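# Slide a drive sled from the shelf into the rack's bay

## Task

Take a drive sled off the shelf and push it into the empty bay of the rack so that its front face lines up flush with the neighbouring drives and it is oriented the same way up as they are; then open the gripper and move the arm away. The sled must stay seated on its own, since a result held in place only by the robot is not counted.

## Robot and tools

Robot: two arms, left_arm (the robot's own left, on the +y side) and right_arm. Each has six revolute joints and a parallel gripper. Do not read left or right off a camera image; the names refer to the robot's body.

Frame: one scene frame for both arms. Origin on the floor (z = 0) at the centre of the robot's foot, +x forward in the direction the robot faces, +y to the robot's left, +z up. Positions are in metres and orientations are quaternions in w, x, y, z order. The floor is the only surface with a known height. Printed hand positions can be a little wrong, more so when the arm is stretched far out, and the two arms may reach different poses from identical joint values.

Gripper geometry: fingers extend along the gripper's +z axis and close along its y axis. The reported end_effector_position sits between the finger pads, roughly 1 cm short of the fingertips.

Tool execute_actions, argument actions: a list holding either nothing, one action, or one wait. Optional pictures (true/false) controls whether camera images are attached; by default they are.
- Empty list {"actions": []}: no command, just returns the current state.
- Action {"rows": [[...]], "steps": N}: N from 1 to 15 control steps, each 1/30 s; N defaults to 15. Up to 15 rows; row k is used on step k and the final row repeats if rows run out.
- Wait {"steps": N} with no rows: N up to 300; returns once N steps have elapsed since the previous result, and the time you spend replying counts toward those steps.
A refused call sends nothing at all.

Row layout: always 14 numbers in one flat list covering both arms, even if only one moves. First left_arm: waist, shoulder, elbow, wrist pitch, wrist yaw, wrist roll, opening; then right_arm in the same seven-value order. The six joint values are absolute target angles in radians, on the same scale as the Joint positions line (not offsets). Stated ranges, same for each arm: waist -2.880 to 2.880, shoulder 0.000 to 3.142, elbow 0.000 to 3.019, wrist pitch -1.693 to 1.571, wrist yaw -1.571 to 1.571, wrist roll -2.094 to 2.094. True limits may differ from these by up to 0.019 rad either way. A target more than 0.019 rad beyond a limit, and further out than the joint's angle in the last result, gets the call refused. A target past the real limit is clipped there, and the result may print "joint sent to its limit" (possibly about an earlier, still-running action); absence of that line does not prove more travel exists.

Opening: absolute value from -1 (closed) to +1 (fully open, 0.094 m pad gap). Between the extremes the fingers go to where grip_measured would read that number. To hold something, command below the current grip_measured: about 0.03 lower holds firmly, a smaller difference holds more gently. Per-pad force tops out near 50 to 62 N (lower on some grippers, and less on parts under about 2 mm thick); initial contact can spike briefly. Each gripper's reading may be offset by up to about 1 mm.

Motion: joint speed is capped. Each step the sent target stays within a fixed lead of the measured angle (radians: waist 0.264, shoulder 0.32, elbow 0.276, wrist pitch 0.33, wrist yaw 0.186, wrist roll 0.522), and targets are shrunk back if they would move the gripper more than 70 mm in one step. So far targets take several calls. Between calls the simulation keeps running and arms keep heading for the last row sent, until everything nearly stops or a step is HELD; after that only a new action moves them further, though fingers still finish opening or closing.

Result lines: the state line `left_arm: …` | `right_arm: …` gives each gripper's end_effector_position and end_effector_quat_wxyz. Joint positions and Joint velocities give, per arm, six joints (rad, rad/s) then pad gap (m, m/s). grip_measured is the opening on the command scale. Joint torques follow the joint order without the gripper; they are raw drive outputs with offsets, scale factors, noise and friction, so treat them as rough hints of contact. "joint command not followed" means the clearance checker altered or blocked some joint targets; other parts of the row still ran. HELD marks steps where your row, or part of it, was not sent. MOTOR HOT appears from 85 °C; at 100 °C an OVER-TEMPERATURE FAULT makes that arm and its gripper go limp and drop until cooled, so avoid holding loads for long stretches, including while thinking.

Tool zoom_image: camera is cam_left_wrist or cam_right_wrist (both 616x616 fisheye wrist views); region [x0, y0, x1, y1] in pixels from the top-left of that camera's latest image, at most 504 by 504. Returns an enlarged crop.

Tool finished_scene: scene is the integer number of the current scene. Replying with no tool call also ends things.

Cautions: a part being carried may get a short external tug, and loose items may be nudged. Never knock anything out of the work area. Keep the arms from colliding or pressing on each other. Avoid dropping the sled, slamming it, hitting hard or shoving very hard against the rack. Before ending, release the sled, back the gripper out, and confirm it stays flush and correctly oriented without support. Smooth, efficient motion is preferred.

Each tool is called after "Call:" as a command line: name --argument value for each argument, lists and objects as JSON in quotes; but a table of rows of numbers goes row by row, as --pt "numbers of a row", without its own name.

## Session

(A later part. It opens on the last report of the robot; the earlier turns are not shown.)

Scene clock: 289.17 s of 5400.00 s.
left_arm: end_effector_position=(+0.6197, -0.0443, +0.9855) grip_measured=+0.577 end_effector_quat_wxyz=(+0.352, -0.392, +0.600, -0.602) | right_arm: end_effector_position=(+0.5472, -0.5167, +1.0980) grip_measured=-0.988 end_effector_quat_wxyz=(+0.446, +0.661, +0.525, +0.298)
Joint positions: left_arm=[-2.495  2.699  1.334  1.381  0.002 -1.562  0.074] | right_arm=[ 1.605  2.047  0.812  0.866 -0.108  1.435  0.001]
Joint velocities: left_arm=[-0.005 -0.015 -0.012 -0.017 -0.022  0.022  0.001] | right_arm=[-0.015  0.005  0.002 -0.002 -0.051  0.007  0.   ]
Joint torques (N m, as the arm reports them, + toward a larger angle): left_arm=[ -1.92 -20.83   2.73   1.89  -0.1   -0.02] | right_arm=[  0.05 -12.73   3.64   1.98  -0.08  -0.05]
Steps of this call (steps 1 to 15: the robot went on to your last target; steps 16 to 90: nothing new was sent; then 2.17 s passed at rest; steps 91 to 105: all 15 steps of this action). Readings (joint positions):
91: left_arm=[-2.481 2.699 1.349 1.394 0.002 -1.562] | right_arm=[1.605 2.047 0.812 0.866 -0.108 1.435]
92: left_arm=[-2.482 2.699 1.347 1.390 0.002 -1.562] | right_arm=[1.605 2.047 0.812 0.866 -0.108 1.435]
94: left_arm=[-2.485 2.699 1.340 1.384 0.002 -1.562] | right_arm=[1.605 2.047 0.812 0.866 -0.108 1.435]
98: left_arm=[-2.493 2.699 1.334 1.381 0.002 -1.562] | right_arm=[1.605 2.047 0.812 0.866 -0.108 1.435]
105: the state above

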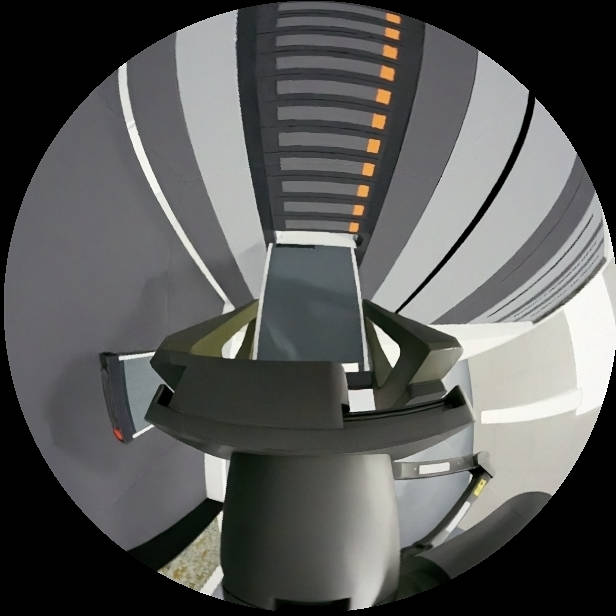

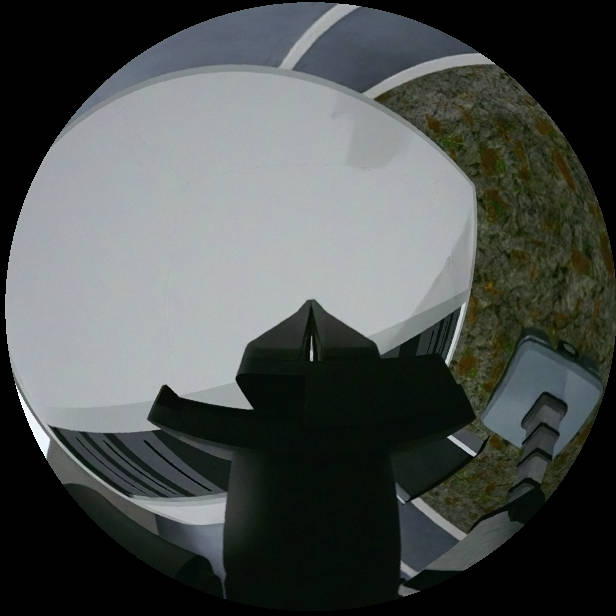

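Call:
execute_actions --actions '[{"rows":[[-2.475,2.69,1.335,1.422,0,-1.57,0.53,1.6,2.056,0.81,0.87,-0.109,1.435,-1]]}]'

Call:
zoom_image --camera "cam_left_wrist" --region '[240,190,390,290]'

Scene clock: 301.13 s of 5400.00 s.
left_arm: end_effector_position=(+0.6242, -0.0351, +0.9876) grip_measured=+0.577 end_effector_quat_wxyz=(+0.359, -0.394, +0.595, -0.602) | right_arm: end_effector_position=(+0.5472, -0.5167, +1.0980) grip_measured=-0.988 end_effector_quat_wxyz=(+0.446, +0.661, +0.525, +0.298)
Joint positions: left_arm=[-2.481  2.699  1.334  1.392  0.002 -1.562  0.074] | right_arm=[ 1.605  2.047  0.812  0.866 -0.108  1.435  0.001]
Joint velocities: left_arm=[-0.015 -0.015 -0.012  0.012  0.066  0.007  0.001] | right_arm=[-0.005 -0.005 -0.002  0.017  0.037 -0.007  0.   ]
Joint torques (N m, as the arm reports them, + toward a larger angle): left_arm=[ -0.95 -21.07   2.73   3.54  -0.12  -0.02] | right_arm=[  0.15 -12.6    3.64   1.9   -0.09  -0.05]
Steps of this call (steps 1 to 15: the robot went on to your last target; steps 16 to 90: nothing new was sent; then 8.47 s passed at rest; steps 91 to 105: all 15 steps of this action). Readings (joint positions):
91: left_arm=[-2.494 2.699 1.334 1.383 0.002 -1.562] | right_arm=[1.605 2.047 0.812 0.866 -0.108 1.435]
92: left_arm=[-2.494 2.699 1.334 1.386 0.002 -1.562] | right_arm=[1.605 2.047 0.812 0.866 -0.108 1.435]
94: left_arm=[-2.490 2.699 1.334 1.390 0.002 -1.562] | right_arm=[1.605 2.047 0.812 0.866 -0.108 1.435]
98: left_arm=[-2.483 2.699 1.334 1.392 0.002 -1.562] | right_arm=[1.605 2.047 0.812 0.866 -0.108 1.435]
105: the state above

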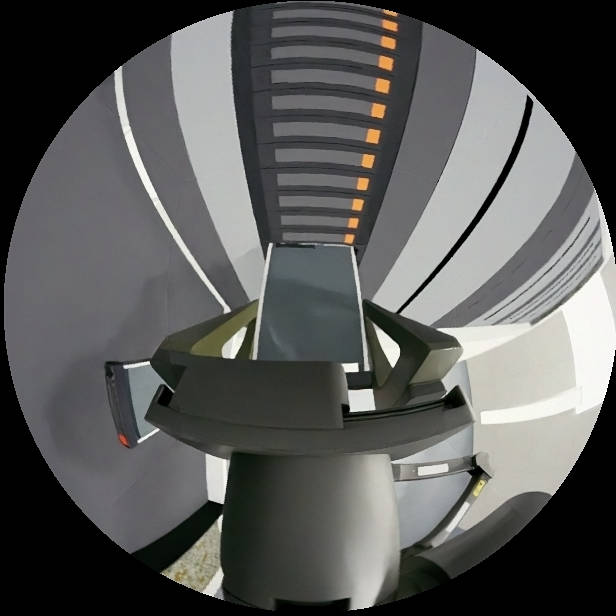

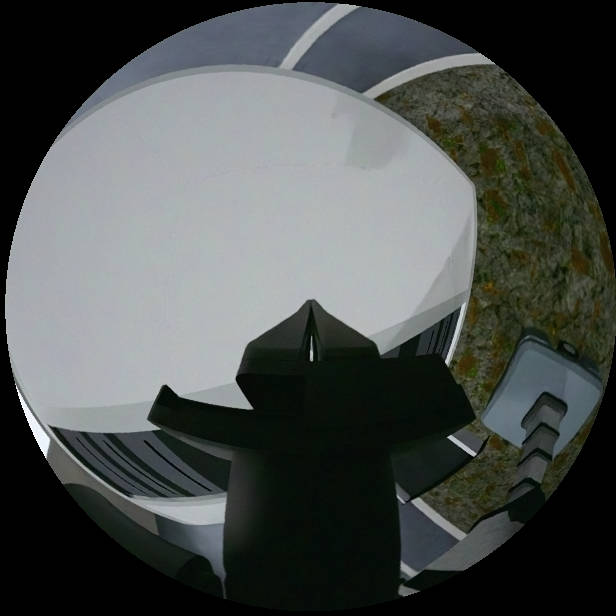

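Region (240, 190, 390, 290) of cam_left_wrist's 616x616 image, scaled by 3.360, with more detail than that image has.

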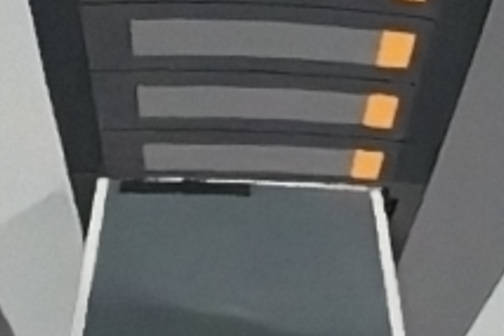

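Call:
execute_actions --actions '[{"rows":[[-2.481,2.69,1.39,1.41,0,-1.57,0.53,1.6,2.056,0.81,0.87,-0.109,1.435,-1]]}]'

Call:
zoom_image --camera "cam_left_wrist" --region '[240,190,390,290]'

Scene clock: 306.40 s of 5400.00 s.
left_arm: end_effector_position=(+0.6307, -0.0382, +0.9927) grip_measured=+0.577 end_effector_quat_wxyz=(+0.362, -0.391, +0.589, -0.608) | right_arm: end_effector_position=(+0.5472, -0.5167, +1.0980) grip_measured=-0.988 end_effector_quat_wxyz=(+0.446, +0.661, +0.525, +0.298)
Joint positions: left_arm=[-2.481  2.701  1.354  1.392  0.003 -1.563  0.074] | right_arm=[ 1.605  2.047  0.812  0.866 -0.108  1.435  0.001]
Joint velocities: left_arm=[-0.005  0.015 -0.012  0.002  0.066 -0.051 -0.   ] | right_arm=[-0.005 -0.005 -0.002 -0.007  0.066  0.051  0.   ]
Joint torques (N m, as the arm reports them, + toward a larger angle): left_arm=[ -1.07 -21.3    5.06   3.    -0.14   0.  ] | right_arm=[  0.28 -12.6    3.69   1.97  -0.09  -0.07]
Steps of this call (steps 1 to 15: the robot went on to your last target; steps 16 to 90: nothing new was sent; then 1.77 s passed at rest; steps 91 to 105: all 15 steps of this action). Readings (joint positions):
91: left_arm=[-2.481 2.699 1.336 1.392 0.002 -1.562] | right_arm=[1.605 2.047 0.812 0.866 -0.108 1.435]
92: left_arm=[-2.481 2.700 1.341 1.392 0.002 -1.562] | right_arm=[1.605 2.047 0.812 0.866 -0.108 1.435]
94: left_arm=[-2.481 2.700 1.350 1.392 0.002 -1.562] | right_arm=[1.605 2.047 0.812 0.866 -0.108 1.435]
98: left_arm=[-2.481 2.701 1.354 1.392 0.003 -1.563] | right_arm=[1.605 2.047 0.812 0.866 -0.108 1.435]
105: the state above

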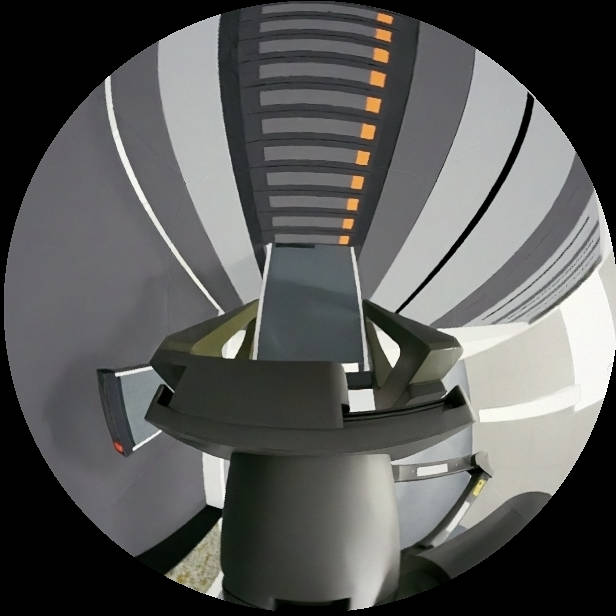

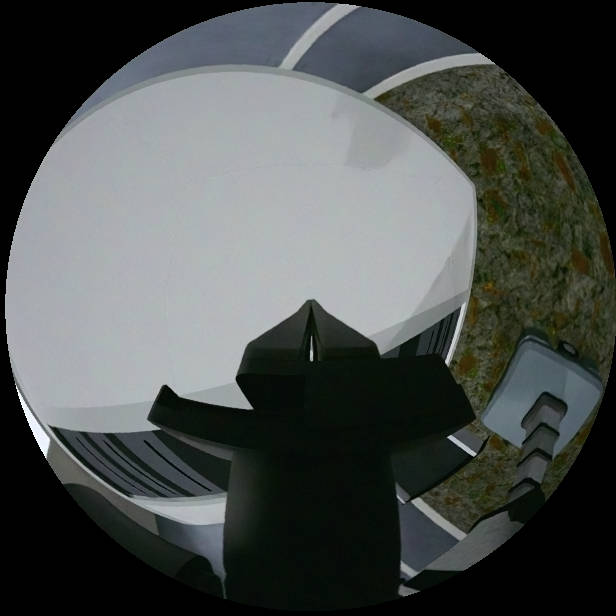

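Region (240, 190, 390, 290) of cam_left_wrist's 616x616 image, scaled by 3.360, with more detail than that image has.

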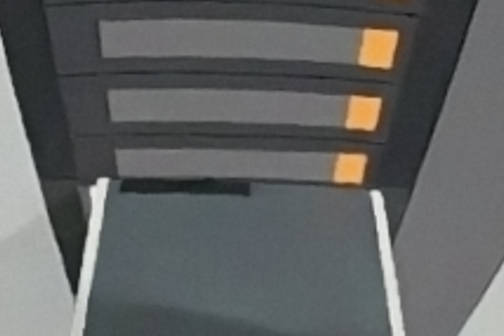

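Call:
execute_actions --actions '[{"rows":[[-2.497,2.69,1.395,1.40,0,-1.57,0.53,1.6,2.056,0.81,0.87,-0.109,1.435,-1]]}]'

Call:
zoom_image --camera "cam_left_wrist" --region '[240,190,390,290]'

Scene clock: 314.60 s of 5400.00 s.
left_arm: end_effector_position=(+0.6312, -0.0432, +0.9951) grip_measured=+0.577 end_effector_quat_wxyz=(+0.362, -0.388, +0.588, -0.611) | right_arm: end_effector_position=(+0.5472, -0.5167, +1.0980) grip_measured=-0.988 end_effector_quat_wxyz=(+0.446, +0.661, +0.525, +0.298)
Joint positions: left_arm=[-2.488  2.701  1.361  1.392  0.003 -1.563  0.074] | right_arm=[ 1.605  2.047  0.812  0.866 -0.108  1.435  0.001]
Joint velocities: left_arm=[-0.015 -0.015  0.017 -0.012  0.037 -0.022 -0.001] | right_arm=[ 0.005 -0.005 -0.002 -0.002  0.022 -0.051  0.001]
Joint torques (N m, as the arm reports them, + toward a larger angle): left_arm=[ -2.39 -21.36   5.06   2.48  -0.12  -0.01] | right_arm=[  0.24 -12.6    3.66   1.93  -0.08  -0.06]
Steps of this call (steps 1 to 15: the robot went on to your last target; steps 16 to 90: nothing new was sent; then 4.70 s passed at rest; steps 91 to 105: all 15 steps of this action). Readings (joint positions):
91: left_arm=[-2.482 2.701 1.355 1.392 0.003 -1.563] | right_arm=[1.605 2.047 0.812 0.866 -0.108 1.435]
92: left_arm=[-2.482 2.701 1.355 1.392 0.003 -1.563] | right_arm=[1.605 2.047 0.812 0.866 -0.108 1.435]
94: left_arm=[-2.484 2.701 1.357 1.392 0.003 -1.563] | right_arm=[1.605 2.047 0.812 0.866 -0.108 1.435]
98: left_arm=[-2.486 2.701 1.360 1.392 0.003 -1.563] | right_arm=[1.605 2.047 0.812 0.866 -0.108 1.435]
105: the state above

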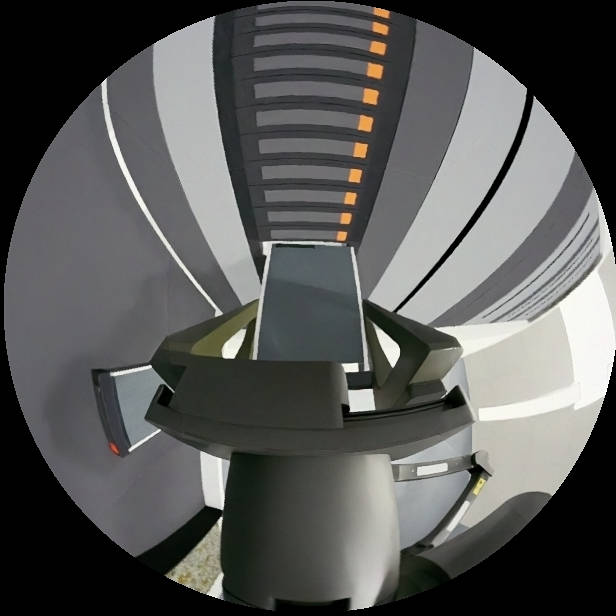

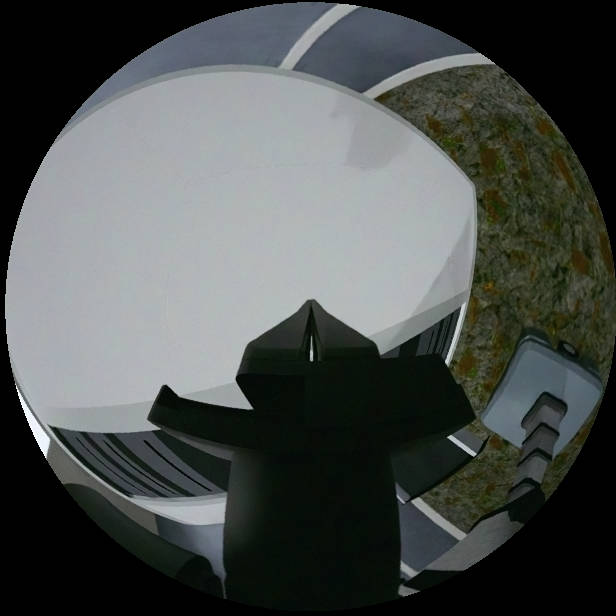

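Region (240, 190, 390, 290) of cam_left_wrist's 616x616 image, scaled by 3.360, with more detail than that image has.

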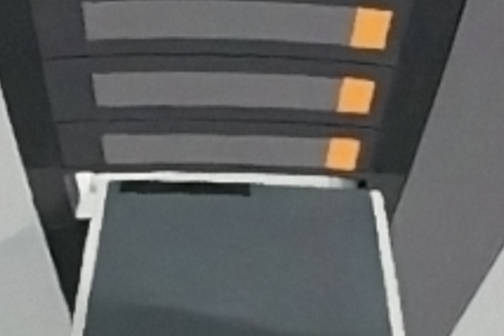

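Call:
execute_actions --actions '[{"rows":[[-2.488,2.69,1.395,1.363,0,-1.57,0.53,1.6,2.056,0.81,0.87,-0.109,1.435,-1]]}]'

Call:
zoom_image --camera "cam_left_wrist" --region '[240,190,390,290]'

Scene clock: 319.70 s of 5400.00 s.
left_arm: end_effector_position=(+0.6311, -0.0435, +0.9904) grip_measured=+0.577 end_effector_quat_wxyz=(+0.358, -0.391, +0.594, -0.606) | right_arm: end_effector_position=(+0.5472, -0.5167, +1.0980) grip_measured=-0.988 end_effector_quat_wxyz=(+0.446, +0.661, +0.525, +0.298)
Joint positions: left_arm=[-2.488  2.701  1.361  1.373  0.003 -1.563  0.074] | right_arm=[ 1.605  2.047  0.812  0.866 -0.108  1.435  0.001]
Joint velocities: left_arm=[-0.005 -0.005 -0.012  0.002  0.007  0.007 -0.001] | right_arm=[ 0.005 -0.015 -0.012 -0.012 -0.11   0.066 -0.   ]
Joint torques (N m, as the arm reports them, + toward a larger angle): left_arm=[ -1.26 -21.13   4.91   1.68  -0.13  -0.01] | right_arm=[  0.01 -12.7    3.66   1.97  -0.08  -0.07]
Steps of this call (steps 1 to 15: the robot went on to your last target; steps 16 to 90: nothing new was sent; then 1.60 s passed at rest; steps 91 to 105: all 15 steps of this action). Readings (joint positions):
91: left_arm=[-2.488 2.701 1.361 1.388 0.003 -1.563] | right_arm=[1.605 2.047 0.812 0.866 -0.108 1.435]
92: left_arm=[-2.488 2.701 1.361 1.383 0.003 -1.563] | right_arm=[1.605 2.047 0.812 0.866 -0.108 1.435]
94: left_arm=[-2.488 2.701 1.361 1.375 0.003 -1.563] | right_arm=[1.605 2.047 0.812 0.866 -0.108 1.435]
98: left_arm=[-2.488 2.701 1.361 1.373 0.003 -1.563] | right_arm=[1.605 2.047 0.812 0.866 -0.108 1.435]
105: the state above

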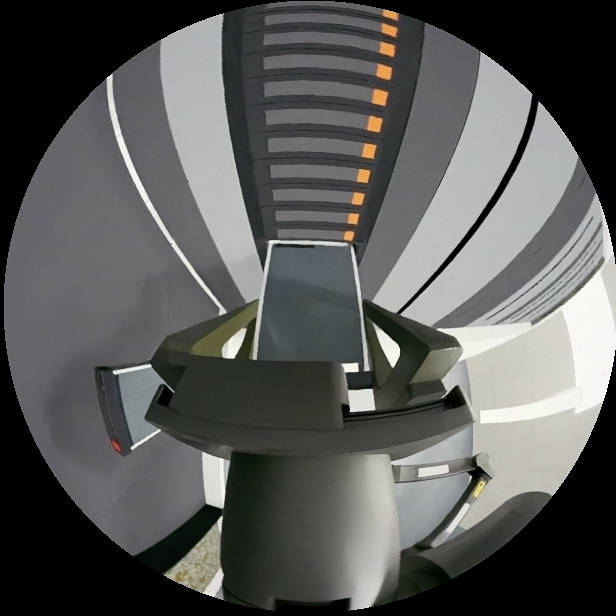

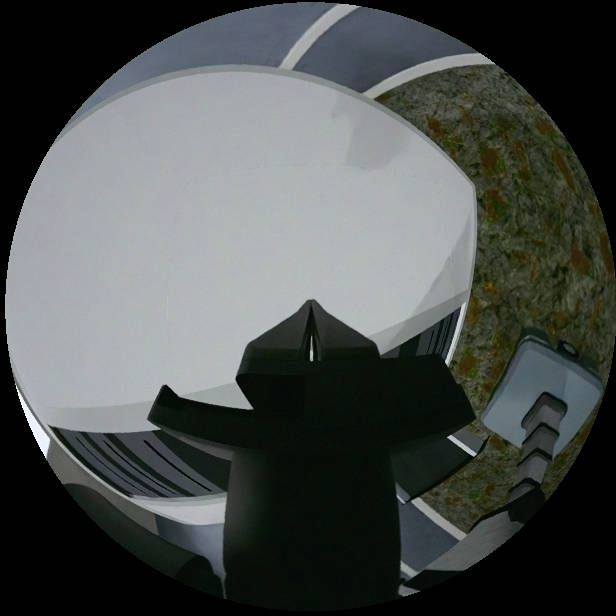

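Region (240, 190, 390, 290) of cam_left_wrist's 616x616 image, scaled by 3.360, with more detail than that image has.

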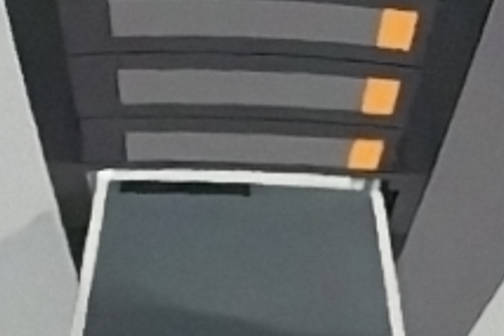

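Call:
execute_actions --actions '[{"rows":[[-2.485,2.69,1.405,1.365,0,-1.57,0.53,1.6,2.056,0.81,0.87,-0.109,1.435,-1],[-2.483,2.69,1.41,1.363,0,-1.57,0.53,1.6,2.056,0.81,0.87,-0.109,1.435,-1],[-2.481,2.69,1.415,1.361,0,-1.57,0.53,1.6,2.056,0.81,0.87,-0.109,1.435,-1],[-2.479,2.69,1.42,1.359,0,-1.57,0.53,1.6,2.056,0.81,0.87,-0.109,1.435,-1],[-2.477,2.69,1.425,1.357,0,-1.57,0.53,1.6,2.056,0.81,0.87,-0.109,1.435,-1],[-2.475,2.69,1.43,1.355,0,-1.57,0.53,1.6,2.056,0.81,0.87,-0.109,1.435,-1]]}]'

Call:
zoom_image --camera "cam_left_wrist" --region '[240,190,390,290]'

Scene clock: 326.43 s of 5400.00 s.
left_arm: end_effector_position=(+0.6418, -0.0427, +0.9924) grip_measured=+0.577 end_effector_quat_wxyz=(+0.362, -0.394, +0.590, -0.605) | right_arm: end_effector_position=(+0.5472, -0.5167, +1.0980) grip_measured=-0.988 end_effector_quat_wxyz=(+0.446, +0.661, +0.525, +0.298)
Joint positions: left_arm=[-2.481  2.703  1.387  1.353 -0.001 -1.563  0.074] | right_arm=[ 1.605  2.047  0.812  0.866 -0.108  1.435  0.001]
Joint velocities: left_arm=[-0.005 -0.005 -0.017 -0.007  0.037  0.007  0.   ] | right_arm=[-0.015  0.005  0.002  0.017 -0.051 -0.007 -0.   ]
Joint torques (N m, as the arm reports them, + toward a larger angle): left_arm=[ -0.59 -21.81   5.68   2.3    0.07  -0.01] | right_arm=[ -0.09 -12.75   3.62   1.92  -0.08  -0.05]
Steps of this call (steps 1 to 15: the robot went on to your last target; steps 16 to 90: nothing new was sent; then 3.23 s passed at rest; steps 91 to 105: all 15 steps of this action). Readings (joint positions):
91: left_arm=[-2.488 2.701 1.362 1.373 0.003 -1.563] | right_arm=[1.605 2.047 0.812 0.866 -0.108 1.435]
92: left_arm=[-2.488 2.701 1.362 1.373 0.003 -1.563] | right_arm=[1.605 2.047 0.812 0.866 -0.108 1.435]
94: left_arm=[-2.488 2.701 1.364 1.371 0.003 -1.563] | right_arm=[1.605 2.047 0.812 0.866 -0.108 1.435]
98: left_arm=[-2.485 2.702 1.375 1.364 -0.001 -1.563] | right_arm=[1.605 2.047 0.812 0.866 -0.108 1.435]
105: the state above

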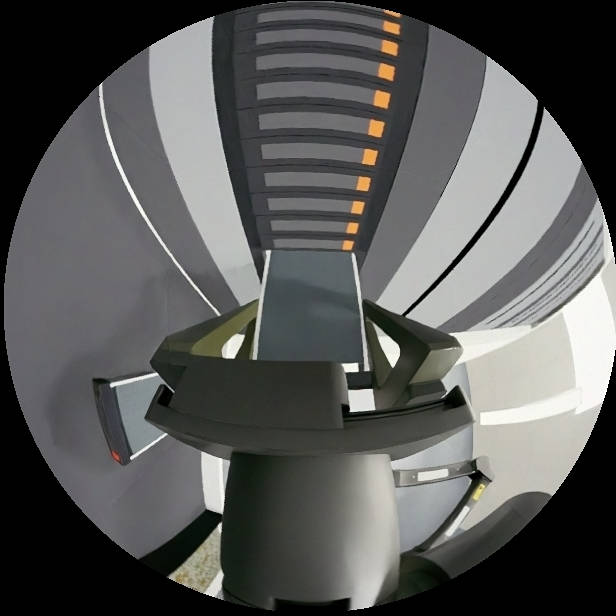

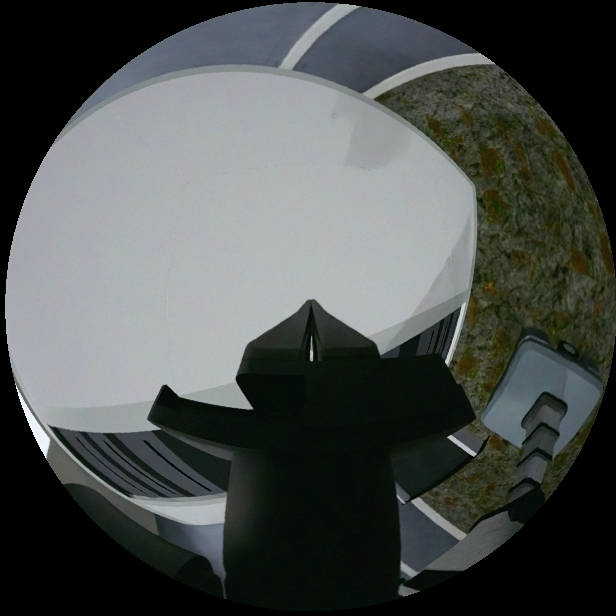

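Region (240, 190, 390, 290) of cam_left_wrist's 616x616 image, scaled by 3.360, with more detail than that image has.

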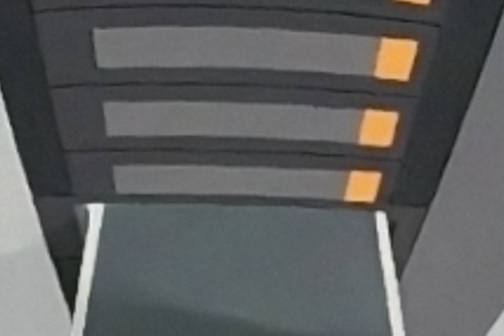

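Call:
execute_actions --actions '[{"rows":[[-2.473,2.69,1.437,1.348,0,-1.57,0.53,1.6,2.056,0.81,0.87,-0.109,1.435,-1],[-2.471,2.69,1.444,1.341,0,-1.57,0.53,1.6,2.056,0.81,0.87,-0.109,1.435,-1],[-2.469,2.691,1.451,1.334,0,-1.57,0.53,1.6,2.056,0.81,0.87,-0.109,1.435,-1],[-2.467,2.692,1.458,1.327,0,-1.57,0.53,1.6,2.056,0.81,0.87,-0.109,1.435,-1],[-2.465,2.693,1.465,1.32,0,-1.57,0.53,1.6,2.056,0.81,0.87,-0.109,1.435,-1],[-2.463,2.694,1.472,1.313,0,-1.57,0.53,1.6,2.056,0.81,0.87,-0.109,1.435,-1],[-2.461,2.695,1.48,1.306,0,-1.57,0.53,1.6,2.056,0.81,0.87,-0.109,1.435,-1]]}]'

Scene clock: 336.20 s of 5400.00 s.
left_arm: end_effector_position=(+0.6575, -0.0427, +0.9911) grip_measured=+0.577 end_effector_quat_wxyz=(+0.360, -0.400, +0.590, -0.602) | right_arm: end_effector_position=(+0.5472, -0.5167, +1.0980) grip_measured=-0.988 end_effector_quat_wxyz=(+0.446, +0.661, +0.525, +0.298)
Joint positions: left_arm=[-2.472  2.709  1.431  1.308  0.    -1.572  0.074] | right_arm=[ 1.605  2.047  0.812  0.866 -0.108  1.435  0.001]
Joint velocities: left_arm=[ 0.015  0.005 -0.032 -0.022  0.007 -0.037  0.   ] | right_arm=[-0.005 -0.005 -0.012 -0.007 -0.022 -0.022  0.   ]
Joint torques (N m, as the arm reports them, + toward a larger angle): left_arm=[ -0.31 -22.27   6.42   2.05   0.     0.09] | right_arm=[  0.05 -12.74   3.66   1.94  -0.08  -0.05]
Steps of this call (steps 1 to 15: the robot went on to your last target; steps 16 to 90: nothing new was sent; then 6.27 s passed at rest; steps 91 to 105: all 15 steps of this action). Readings (joint positions):
91: left_arm=[-2.481 2.703 1.388 1.352 -0.001 -1.563] | right_arm=[1.605 2.047 0.812 0.866 -0.108 1.435]
92: left_arm=[-2.481 2.703 1.390 1.350 -0.001 -1.563] | right_arm=[1.605 2.047 0.812 0.866 -0.108 1.435]
94: left_arm=[-2.480 2.703 1.397 1.340 -0.001 -1.563] | right_arm=[1.605 2.047 0.812 0.866 -0.108 1.435]
98: left_arm=[-2.474 2.708 1.423 1.316 -0.001 -1.567] | right_arm=[1.605 2.047 0.812 0.866 -0.108 1.435]
105: the state above

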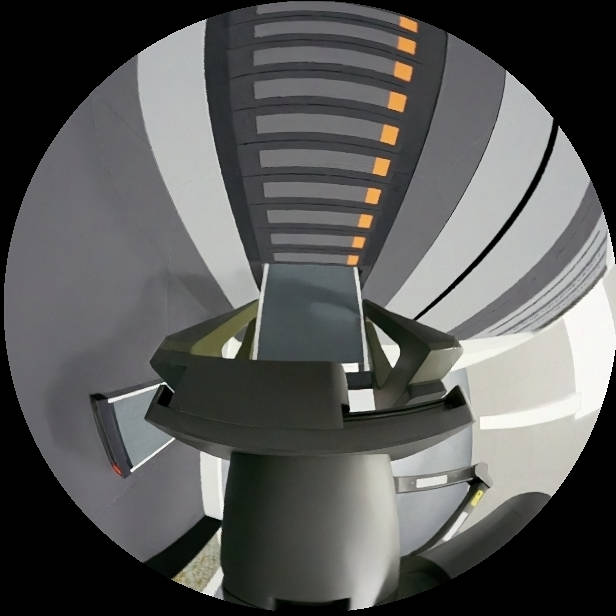

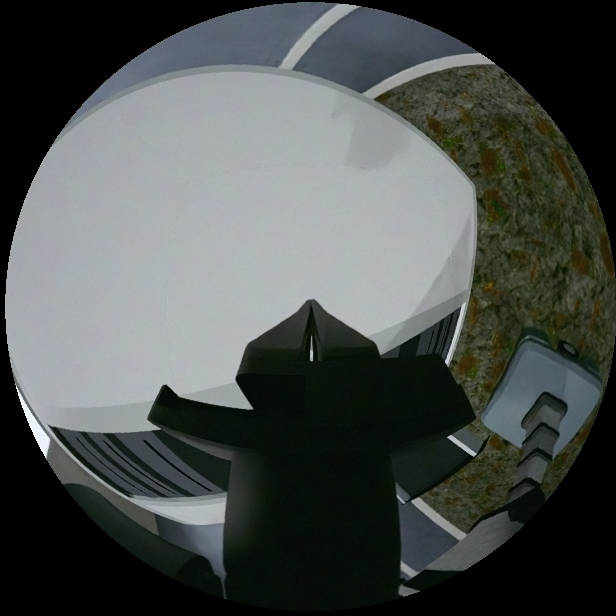

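Progressing; continuing the push.

Call:
execute_actions --actions '[{"rows":[[-2.459,2.696,1.488,1.298,0,-1.57,0.53,1.6,2.056,0.81,0.87,-0.109,1.435,-1],[-2.457,2.697,1.496,1.29,0,-1.57,0.53,1.6,2.056,0.81,0.87,-0.109,1.435,-1],[-2.455,2.698,1.504,1.282,0,-1.57,0.53,1.6,2.056,0.81,0.87,-0.109,1.435,-1],[-2.453,2.699,1.512,1.274,0,-1.57,0.53,1.6,2.056,0.81,0.87,-0.109,1.435,-1],[-2.451,2.70,1.52,1.266,0,-1.57,0.53,1.6,2.056,0.81,0.87,-0.109,1.435,-1],[-2.449,2.701,1.528,1.258,0,-1.57,0.53,1.6,2.056,0.81,0.87,-0.109,1.435,-1],[-2.447,2.702,1.536,1.25,0,-1.57,0.53,1.6,2.056,0.81,0.87,-0.109,1.435,-1]]}]'

Scene clock: 343.17 s of 5400.00 s.
left_arm: end_effector_position=(+0.6731, -0.0420, +0.9910) grip_measured=+0.577 end_effector_quat_wxyz=(+0.358, -0.406, +0.588, -0.601) | right_arm: end_effector_position=(+0.5472, -0.5167, +1.0980) grip_measured=-0.988 end_effector_quat_wxyz=(+0.446, +0.661, +0.525, +0.298)
Joint positions: left_arm=[-2.462  2.714  1.472  1.265  0.004 -1.582  0.074] | right_arm=[ 1.605  2.047  0.812  0.866 -0.108  1.435  0.001]
Joint velocities: left_arm=[-0.005 -0.005  0.007 -0.002  0.022 -0.051 -0.002] | right_arm=[-0.005 -0.005 -0.017  0.007 -0.066 -0.037  0.001]
Joint torques (N m, as the arm reports them, + toward a larger angle): left_arm=[ -0.14 -22.59   7.6    1.45  -0.21   0.2 ] | right_arm=[ -0.04 -12.64   3.68   1.97  -0.08  -0.06]
Steps of this call (steps 1 to 15: the robot went on to your last target; steps 16 to 90: nothing new was sent; then 3.47 s passed at rest; steps 91 to 105: all 15 steps of this action). Readings (joint positions):
91: left_arm=[-2.472 2.709 1.431 1.307 0.000 -1.572] | right_arm=[1.605 2.047 0.812 0.866 -0.108 1.435]
92: left_arm=[-2.472 2.709 1.434 1.305 0.000 -1.572] | right_arm=[1.605 2.047 0.812 0.866 -0.108 1.435]
94: left_arm=[-2.469 2.710 1.444 1.294 0.000 -1.574] | right_arm=[1.605 2.047 0.812 0.866 -0.108 1.435]
98: left_arm=[-2.463 2.713 1.469 1.268 0.002 -1.581] | right_arm=[1.605 2.047 0.812 0.866 -0.108 1.435]
105: the state above

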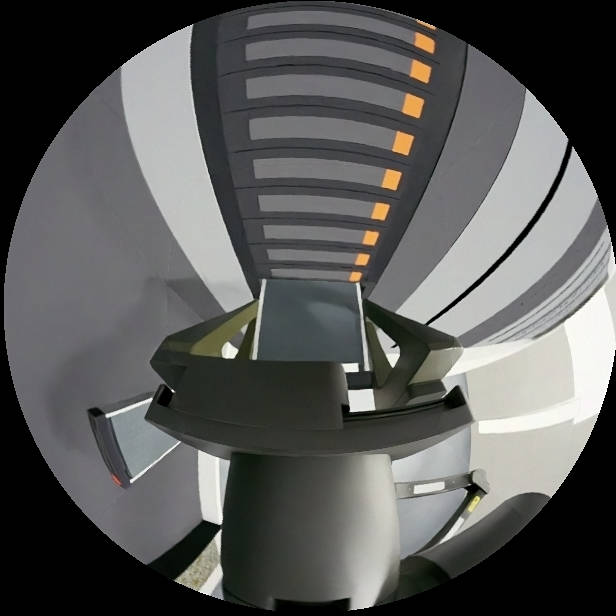

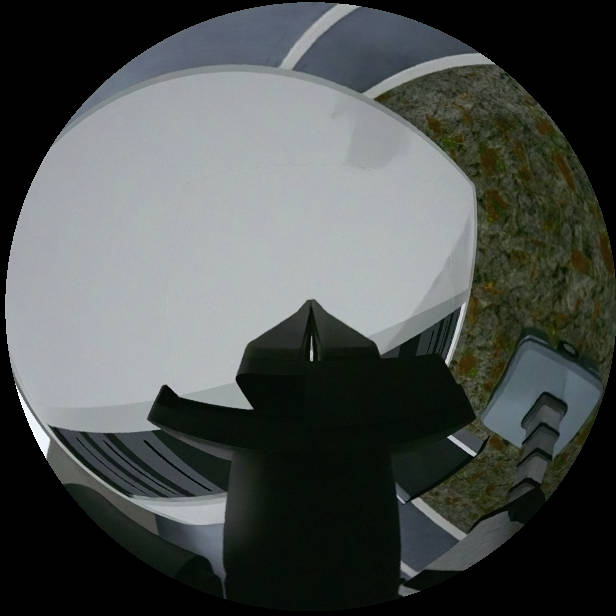

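Call:
execute_actions --actions '[{"rows":[[-2.462,2.70,1.50,1.265,0,-1.57,1,1.6,2.056,0.81,0.87,-0.109,1.435,-1]]}]' --pictures false

Call:
execute_actions --actions '[{"rows":[[-2.465,2.695,1.44,1.32,0,-1.57,1,1.6,2.056,0.81,0.87,-0.109,1.435,-1],[-2.465,2.69,1.38,1.38,0,-1.57,1,1.6,2.056,0.81,0.87,-0.109,1.435,-1],[-2.465,2.685,1.32,1.43,0,-1.57,1,1.6,2.056,0.81,0.87,-0.109,1.435,-1],[-2.465,2.67,1.2,1.52,0,-1.57,1,1.6,2.056,0.81,0.87,-0.109,1.435,-1]]}]'

Scene clock: 350.97 s of 5400.00 s.
left_arm: end_effector_position=(+0.6738, -0.0420, +0.9920) grip_measured=+1.000 end_effector_quat_wxyz=(+0.358, -0.406, +0.588, -0.601) | right_arm: end_effector_position=(+0.5472, -0.5167, +1.0980) grip_measured=-0.988 end_effector_quat_wxyz=(+0.446, +0.661, +0.525, +0.298)
Joint positions: left_arm=[-2.462  2.713  1.473  1.265  0.003 -1.582  0.094] | right_arm=[ 1.605  2.047  0.812  0.866 -0.108  1.435  0.001]
Joint velocities: left_arm=[-0.015  0.005  0.022  0.012  0.037  0.022  0.   ] | right_arm=[-0.024 -0.005  0.007  0.002  0.007  0.007 -0.   ]
Joint torques (N m, as the arm reports them, + toward a larger angle): left_arm=[ -1.32 -22.62   5.31   2.14  -0.13   0.21] | right_arm=[  0.03 -12.82   3.68   1.95  -0.08  -0.05]
Steps of this call (steps 1 to 15: the robot went on to your last target; steps 16 to 90: nothing new was sent; then 4.30 s passed at rest; steps 91 to 105: all 15 steps of this action). Readings (joint positions):
91: left_arm=[-2.462 2.714 1.472 1.265 0.004 -1.582] | right_arm=[1.605 2.047 0.812 0.866 -0.108 1.435]
92: left_arm=[-2.462 2.714 1.472 1.265 0.003 -1.582] | right_arm=[1.605 2.047 0.812 0.866 -0.108 1.435]
94: left_arm=[-2.462 2.713 1.473 1.265 0.003 -1.582] | right_arm=[1.605 2.047 0.812 0.866 -0.108 1.435]
98: left_arm=[-2.462 2.713 1.473 1.265 0.003 -1.582] | right_arm=[1.605 2.047 0.812 0.866 -0.108 1.435]
105: the state above

Scene clock: 351.47 s of 5400.00 s.
left_arm: end_effector_position=(+0.5811, -0.0009, +0.9776) grip_measured=+1.000 end_effector_quat_wxyz=(+0.352, -0.412, +0.597, -0.592) | right_arm: end_effector_position=(+0.5472, -0.5167, +1.0980) grip_measured=-0.988 end_effector_quat_wxyz=(+0.446, +0.661, +0.525, +0.298)
Joint positions: left_arm=[-2.462  2.689  1.186  1.496  0.003 -1.582  0.094] | right_arm=[ 1.605  2.047  0.812  0.866 -0.108  1.435  0.001]
Joint velocities: left_arm=[-0.005 -0.005 -0.012  0.037 -0.037  0.051  0.   ] | right_arm=[-0.005  0.005 -0.007  0.012 -0.066  0.066 -0.001]
Joint torques (N m, as the arm reports them, + toward a larger angle): left_arm=[ -1.63 -20.11   2.59   3.1   -0.12   0.2 ] | right_arm=[  0.09 -12.75   3.64   1.97  -0.09  -0.06]
Steps of this call (steps 1 to 15: all 15 steps of this action). Readings (joint positions):
1: left_arm=[-2.462 2.713 1.469 1.271 0.003 -1.582] | right_arm=[1.605 2.047 0.812 0.866 -0.108 1.435]
2: left_arm=[-2.462 2.710 1.453 1.293 0.003 -1.582] | right_arm=[1.605 2.047 0.812 0.866 -0.108 1.435]
4: left_arm=[-2.462 2.692 1.368 1.376 0.003 -1.582] | right_arm=[1.605 2.047 0.812 0.866 -0.108 1.435]
8: left_arm=[-2.462 2.677 1.195 1.487 0.003 -1.582] | right_arm=[1.605 2.047 0.812 0.866 -0.108 1.435]
15: the state above

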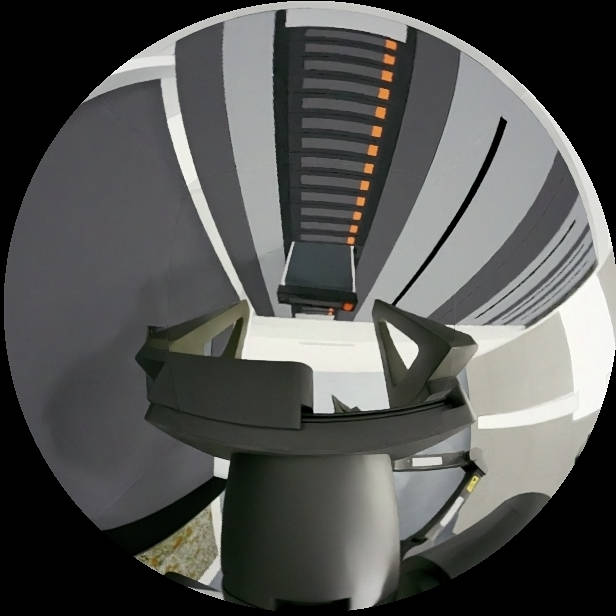

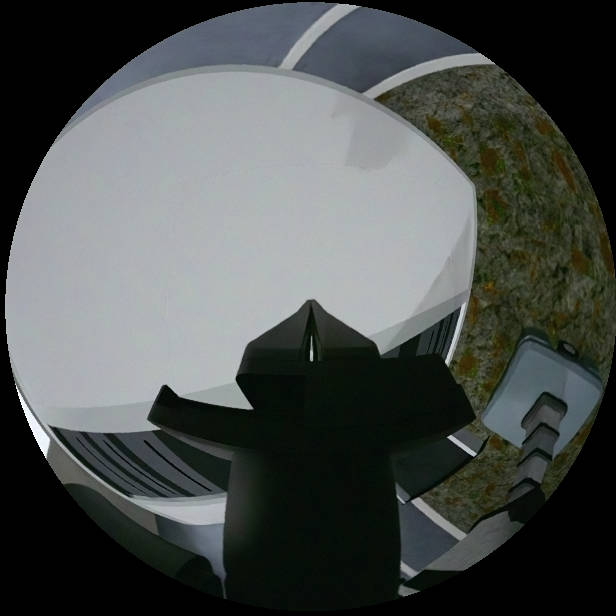

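Call:
execute_actions --actions '[{"rows":[[-2.522,2.675,1.2,1.5,0,-1.57,-1,1.6,2.056,0.81,0.87,-0.109,1.435,-1]]}]' --pictures false

Call:
execute_actions --actions '[{"rows":[[-2.515,2.675,1.285,1.465,0,-1.57,-1,1.6,2.056,0.81,0.87,-0.109,1.435,-1]]}]'

Scene clock: 360.97 s of 5400.00 s.
left_arm: end_effector_position=(+0.5618, -0.0400, +0.9802) grip_measured=-0.982 end_effector_quat_wxyz=(+0.333, -0.392, +0.608, -0.604) | right_arm: end_effector_position=(+0.5472, -0.5167, +1.0980) grip_measured=-0.988 end_effector_quat_wxyz=(+0.446, +0.661, +0.525, +0.298)
Joint positions: left_arm=[-2.528  2.689  1.186  1.497  0.001 -1.582  0.001] | right_arm=[ 1.605  2.047  0.812  0.866 -0.108  1.435  0.001]
Joint velocities: left_arm=[-0.005  0.005  0.007  0.007 -0.051  0.037 -0.001] | right_arm=[-0.005  0.005  0.012 -0.012 -0.037  0.037 -0.001]
Joint torques (N m, as the arm reports them, + toward a larger angle): left_arm=[ -0.72 -19.7    2.6    2.3   -0.04   0.19] | right_arm=[  0.06 -12.68   3.72   1.91  -0.08  -0.06]
Steps of this call (steps 1 to 15: the robot went on to your last target; steps 16 to 90: nothing new was sent; then 6.00 s passed at rest; steps 91 to 105: all 15 steps of this action). Readings (joint positions):
91: left_arm=[-2.465 2.689 1.186 1.497 0.001 -1.582] | right_arm=[1.605 2.047 0.812 0.866 -0.108 1.435]
92: left_arm=[-2.470 2.689 1.186 1.497 0.001 -1.582] | right_arm=[1.605 2.047 0.812 0.866 -0.108 1.435]
94: left_arm=[-2.487 2.689 1.186 1.497 0.001 -1.582] | right_arm=[1.605 2.047 0.812 0.866 -0.108 1.435]
98: left_arm=[-2.522 2.689 1.186 1.497 0.001 -1.582] | right_arm=[1.605 2.047 0.812 0.866 -0.108 1.435]
105: the state above

Scene clock: 361.47 s of 5400.00 s.
left_arm: end_effector_position=(+0.5951, -0.0539, +1.0029) grip_measured=-0.982 end_effector_quat_wxyz=(+0.348, -0.380, +0.585, -0.626) | right_arm: end_effector_position=(+0.5472, -0.5167, +1.0980) grip_measured=-0.988 end_effector_quat_wxyz=(+0.446, +0.661, +0.525, +0.298)
Joint positions: left_arm=[-2.525  2.684  1.276  1.476  0.001 -1.582  0.001] | right_arm=[ 1.605  2.047  0.812  0.866 -0.108  1.435  0.001]
Joint velocities: left_arm=[-0.005 -0.015 -0.002  0.012  0.007 -0.007 -0.001] | right_arm=[-0.015 -0.015  0.017  0.002  0.066  0.022 -0.   ]
Joint torques (N m, as the arm reports them, + toward a larger angle): left_arm=[ -0.65 -20.44   2.94   1.58  -0.01   0.19] | right_arm=[  0.15 -12.53   3.71   1.96  -0.1   -0.08]
Steps of this call (steps 1 to 15: all 15 steps of this action). Readings (joint positions):
1: left_arm=[-2.528 2.689 1.194 1.493 0.001 -1.582] | right_arm=[1.605 2.047 0.812 0.866 -0.108 1.435]
2: left_arm=[-2.528 2.692 1.209 1.485 0.001 -1.582] | right_arm=[1.605 2.047 0.812 0.866 -0.108 1.435]
4: left_arm=[-2.527 2.693 1.244 1.477 0.001 -1.582] | right_arm=[1.605 2.047 0.812 0.866 -0.108 1.435]
8: left_arm=[-2.525 2.686 1.276 1.477 0.001 -1.582] | right_arm=[1.605 2.047 0.812 0.866 -0.108 1.435]
15: the state above

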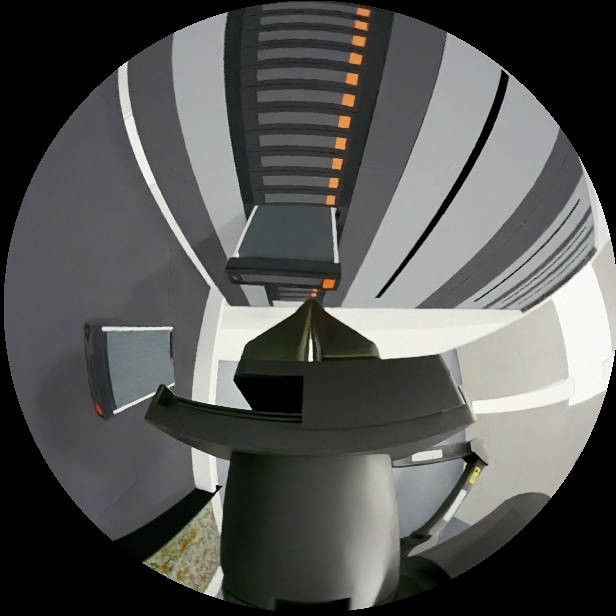

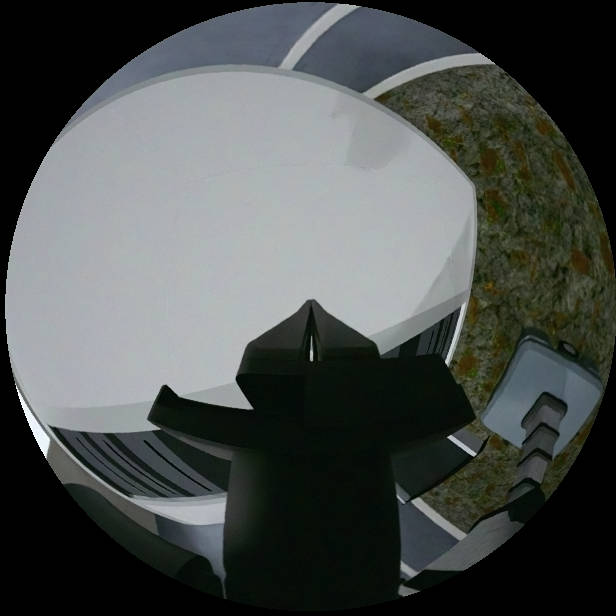

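Call:
execute_actions --actions '[{"rows":[[-2.49,2.68,1.255,1.43,0,-1.57,-1,1.6,2.056,0.81,0.87,-0.109,1.435,-1]]}]'

Scene clock: 366.70 s of 5400.00 s.
left_arm: end_effector_position=(+0.5992, -0.0307, +0.9881) grip_measured=-0.982 end_effector_quat_wxyz=(+0.348, -0.399, +0.595, -0.604) | right_arm: end_effector_position=(+0.5472, -0.5167, +1.0980) grip_measured=-0.988 end_effector_quat_wxyz=(+0.446, +0.661, +0.525, +0.298)
Joint positions: left_arm=[-2.491  2.683  1.257  1.441  0.001 -1.582  0.001] | right_arm=[ 1.605  2.047  0.812  0.866 -0.108  1.435  0.001]
Joint velocities: left_arm=[ 0.005  0.015  0.002 -0.002 -0.081  0.066 -0.001] | right_arm=[-0.015 -0.005 -0.012 -0.007 -0.007  0.022  0.   ]
Joint torques (N m, as the arm reports them, + toward a larger angle): left_arm=[ -1.16 -19.91   2.08   1.6   -0.03   0.2 ] | right_arm=[  0.03 -12.58   3.7    1.94  -0.09  -0.06]
Steps of this call (steps 1 to 15: the robot went on to your last target; steps 16 to 90: nothing new was sent; then 1.73 s passed at rest; steps 91 to 105: all 15 steps of this action). Readings (joint positions):
91: left_arm=[-2.523 2.684 1.274 1.469 0.001 -1.582] | right_arm=[1.605 2.047 0.812 0.866 -0.108 1.435]
92: left_arm=[-2.521 2.683 1.271 1.459 0.001 -1.582] | right_arm=[1.605 2.047 0.812 0.866 -0.108 1.435]
94: left_arm=[-2.512 2.683 1.263 1.447 0.001 -1.582] | right_arm=[1.605 2.047 0.812 0.866 -0.108 1.435]
98: left_arm=[-2.495 2.683 1.257 1.441 0.001 -1.582] | right_arm=[1.605 2.047 0.812 0.866 -0.108 1.435]
105: the state above

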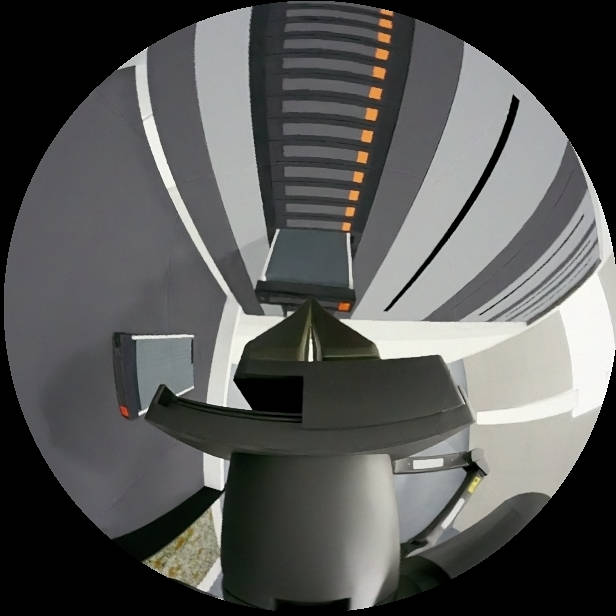

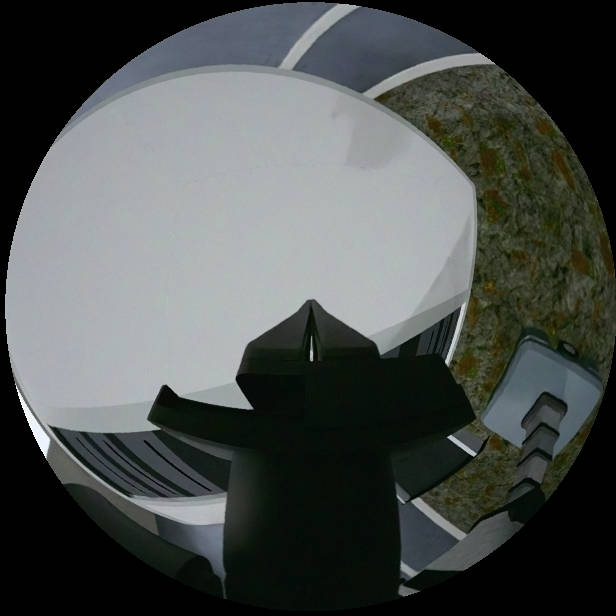

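Call:
execute_actions --actions '[{"rows":[[-2.49,2.68,1.33,1.40,0,-1.57,-1,1.6,2.056,0.81,0.87,-0.109,1.435,-1]]}]'

Scene clock: 371.77 s of 5400.00 s.
left_arm: end_effector_position=(+0.6132, -0.0374, +0.9918) grip_measured=-0.982 end_effector_quat_wxyz=(+0.350, -0.397, +0.592, -0.607) | right_arm: end_effector_position=(+0.5472, -0.5167, +1.0980) grip_measured=-0.988 end_effector_quat_wxyz=(+0.446, +0.661, +0.525, +0.298)
Joint positions: left_arm=[-2.491  2.686  1.3    1.413  0.001 -1.582  0.001] | right_arm=[ 1.605  2.047  0.812  0.866 -0.108  1.435  0.001]
Joint velocities: left_arm=[ 0.015 -0.005 -0.002  0.007  0.066  0.022 -0.001] | right_arm=[-0.005 -0.005 -0.022  0.022  0.037 -0.037  0.001]
Joint torques (N m, as the arm reports them, + toward a larger angle): left_arm=[ -1.31 -20.22   4.44   1.56  -0.06   0.19] | right_arm=[  0.21 -12.73   3.64   1.94  -0.08  -0.05]
Steps of this call (steps 1 to 15: the robot went on to your last target; steps 16 to 90: nothing new was sent; then 1.57 s passed at rest; steps 91 to 105: all 15 steps of this action). Readings (joint positions):
91: left_arm=[-2.491 2.683 1.262 1.435 0.001 -1.582] | right_arm=[1.605 2.047 0.812 0.866 -0.108 1.435]
92: left_arm=[-2.491 2.685 1.272 1.425 0.001 -1.582] | right_arm=[1.605 2.047 0.812 0.866 -0.108 1.435]
94: left_arm=[-2.491 2.686 1.291 1.415 0.001 -1.582] | right_arm=[1.605 2.047 0.812 0.866 -0.108 1.435]
98: left_arm=[-2.491 2.686 1.300 1.413 0.001 -1.582] | right_arm=[1.605 2.047 0.812 0.866 -0.108 1.435]
105: the state above

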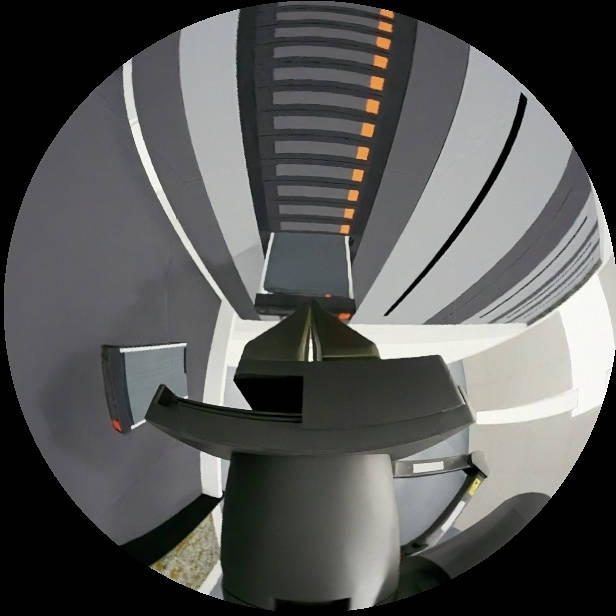

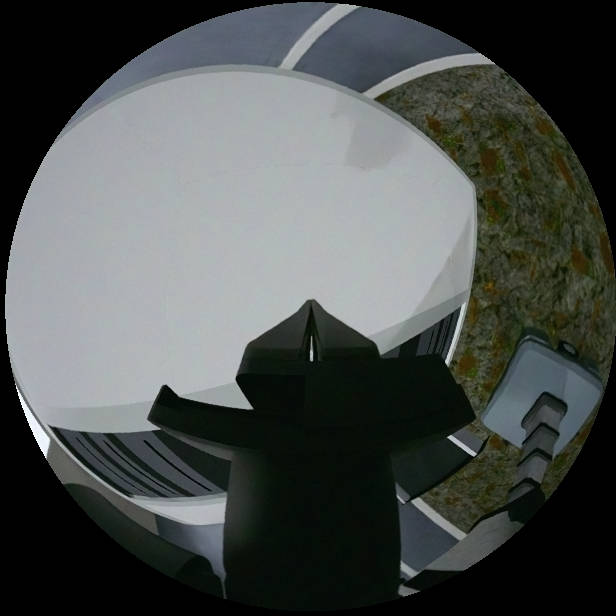

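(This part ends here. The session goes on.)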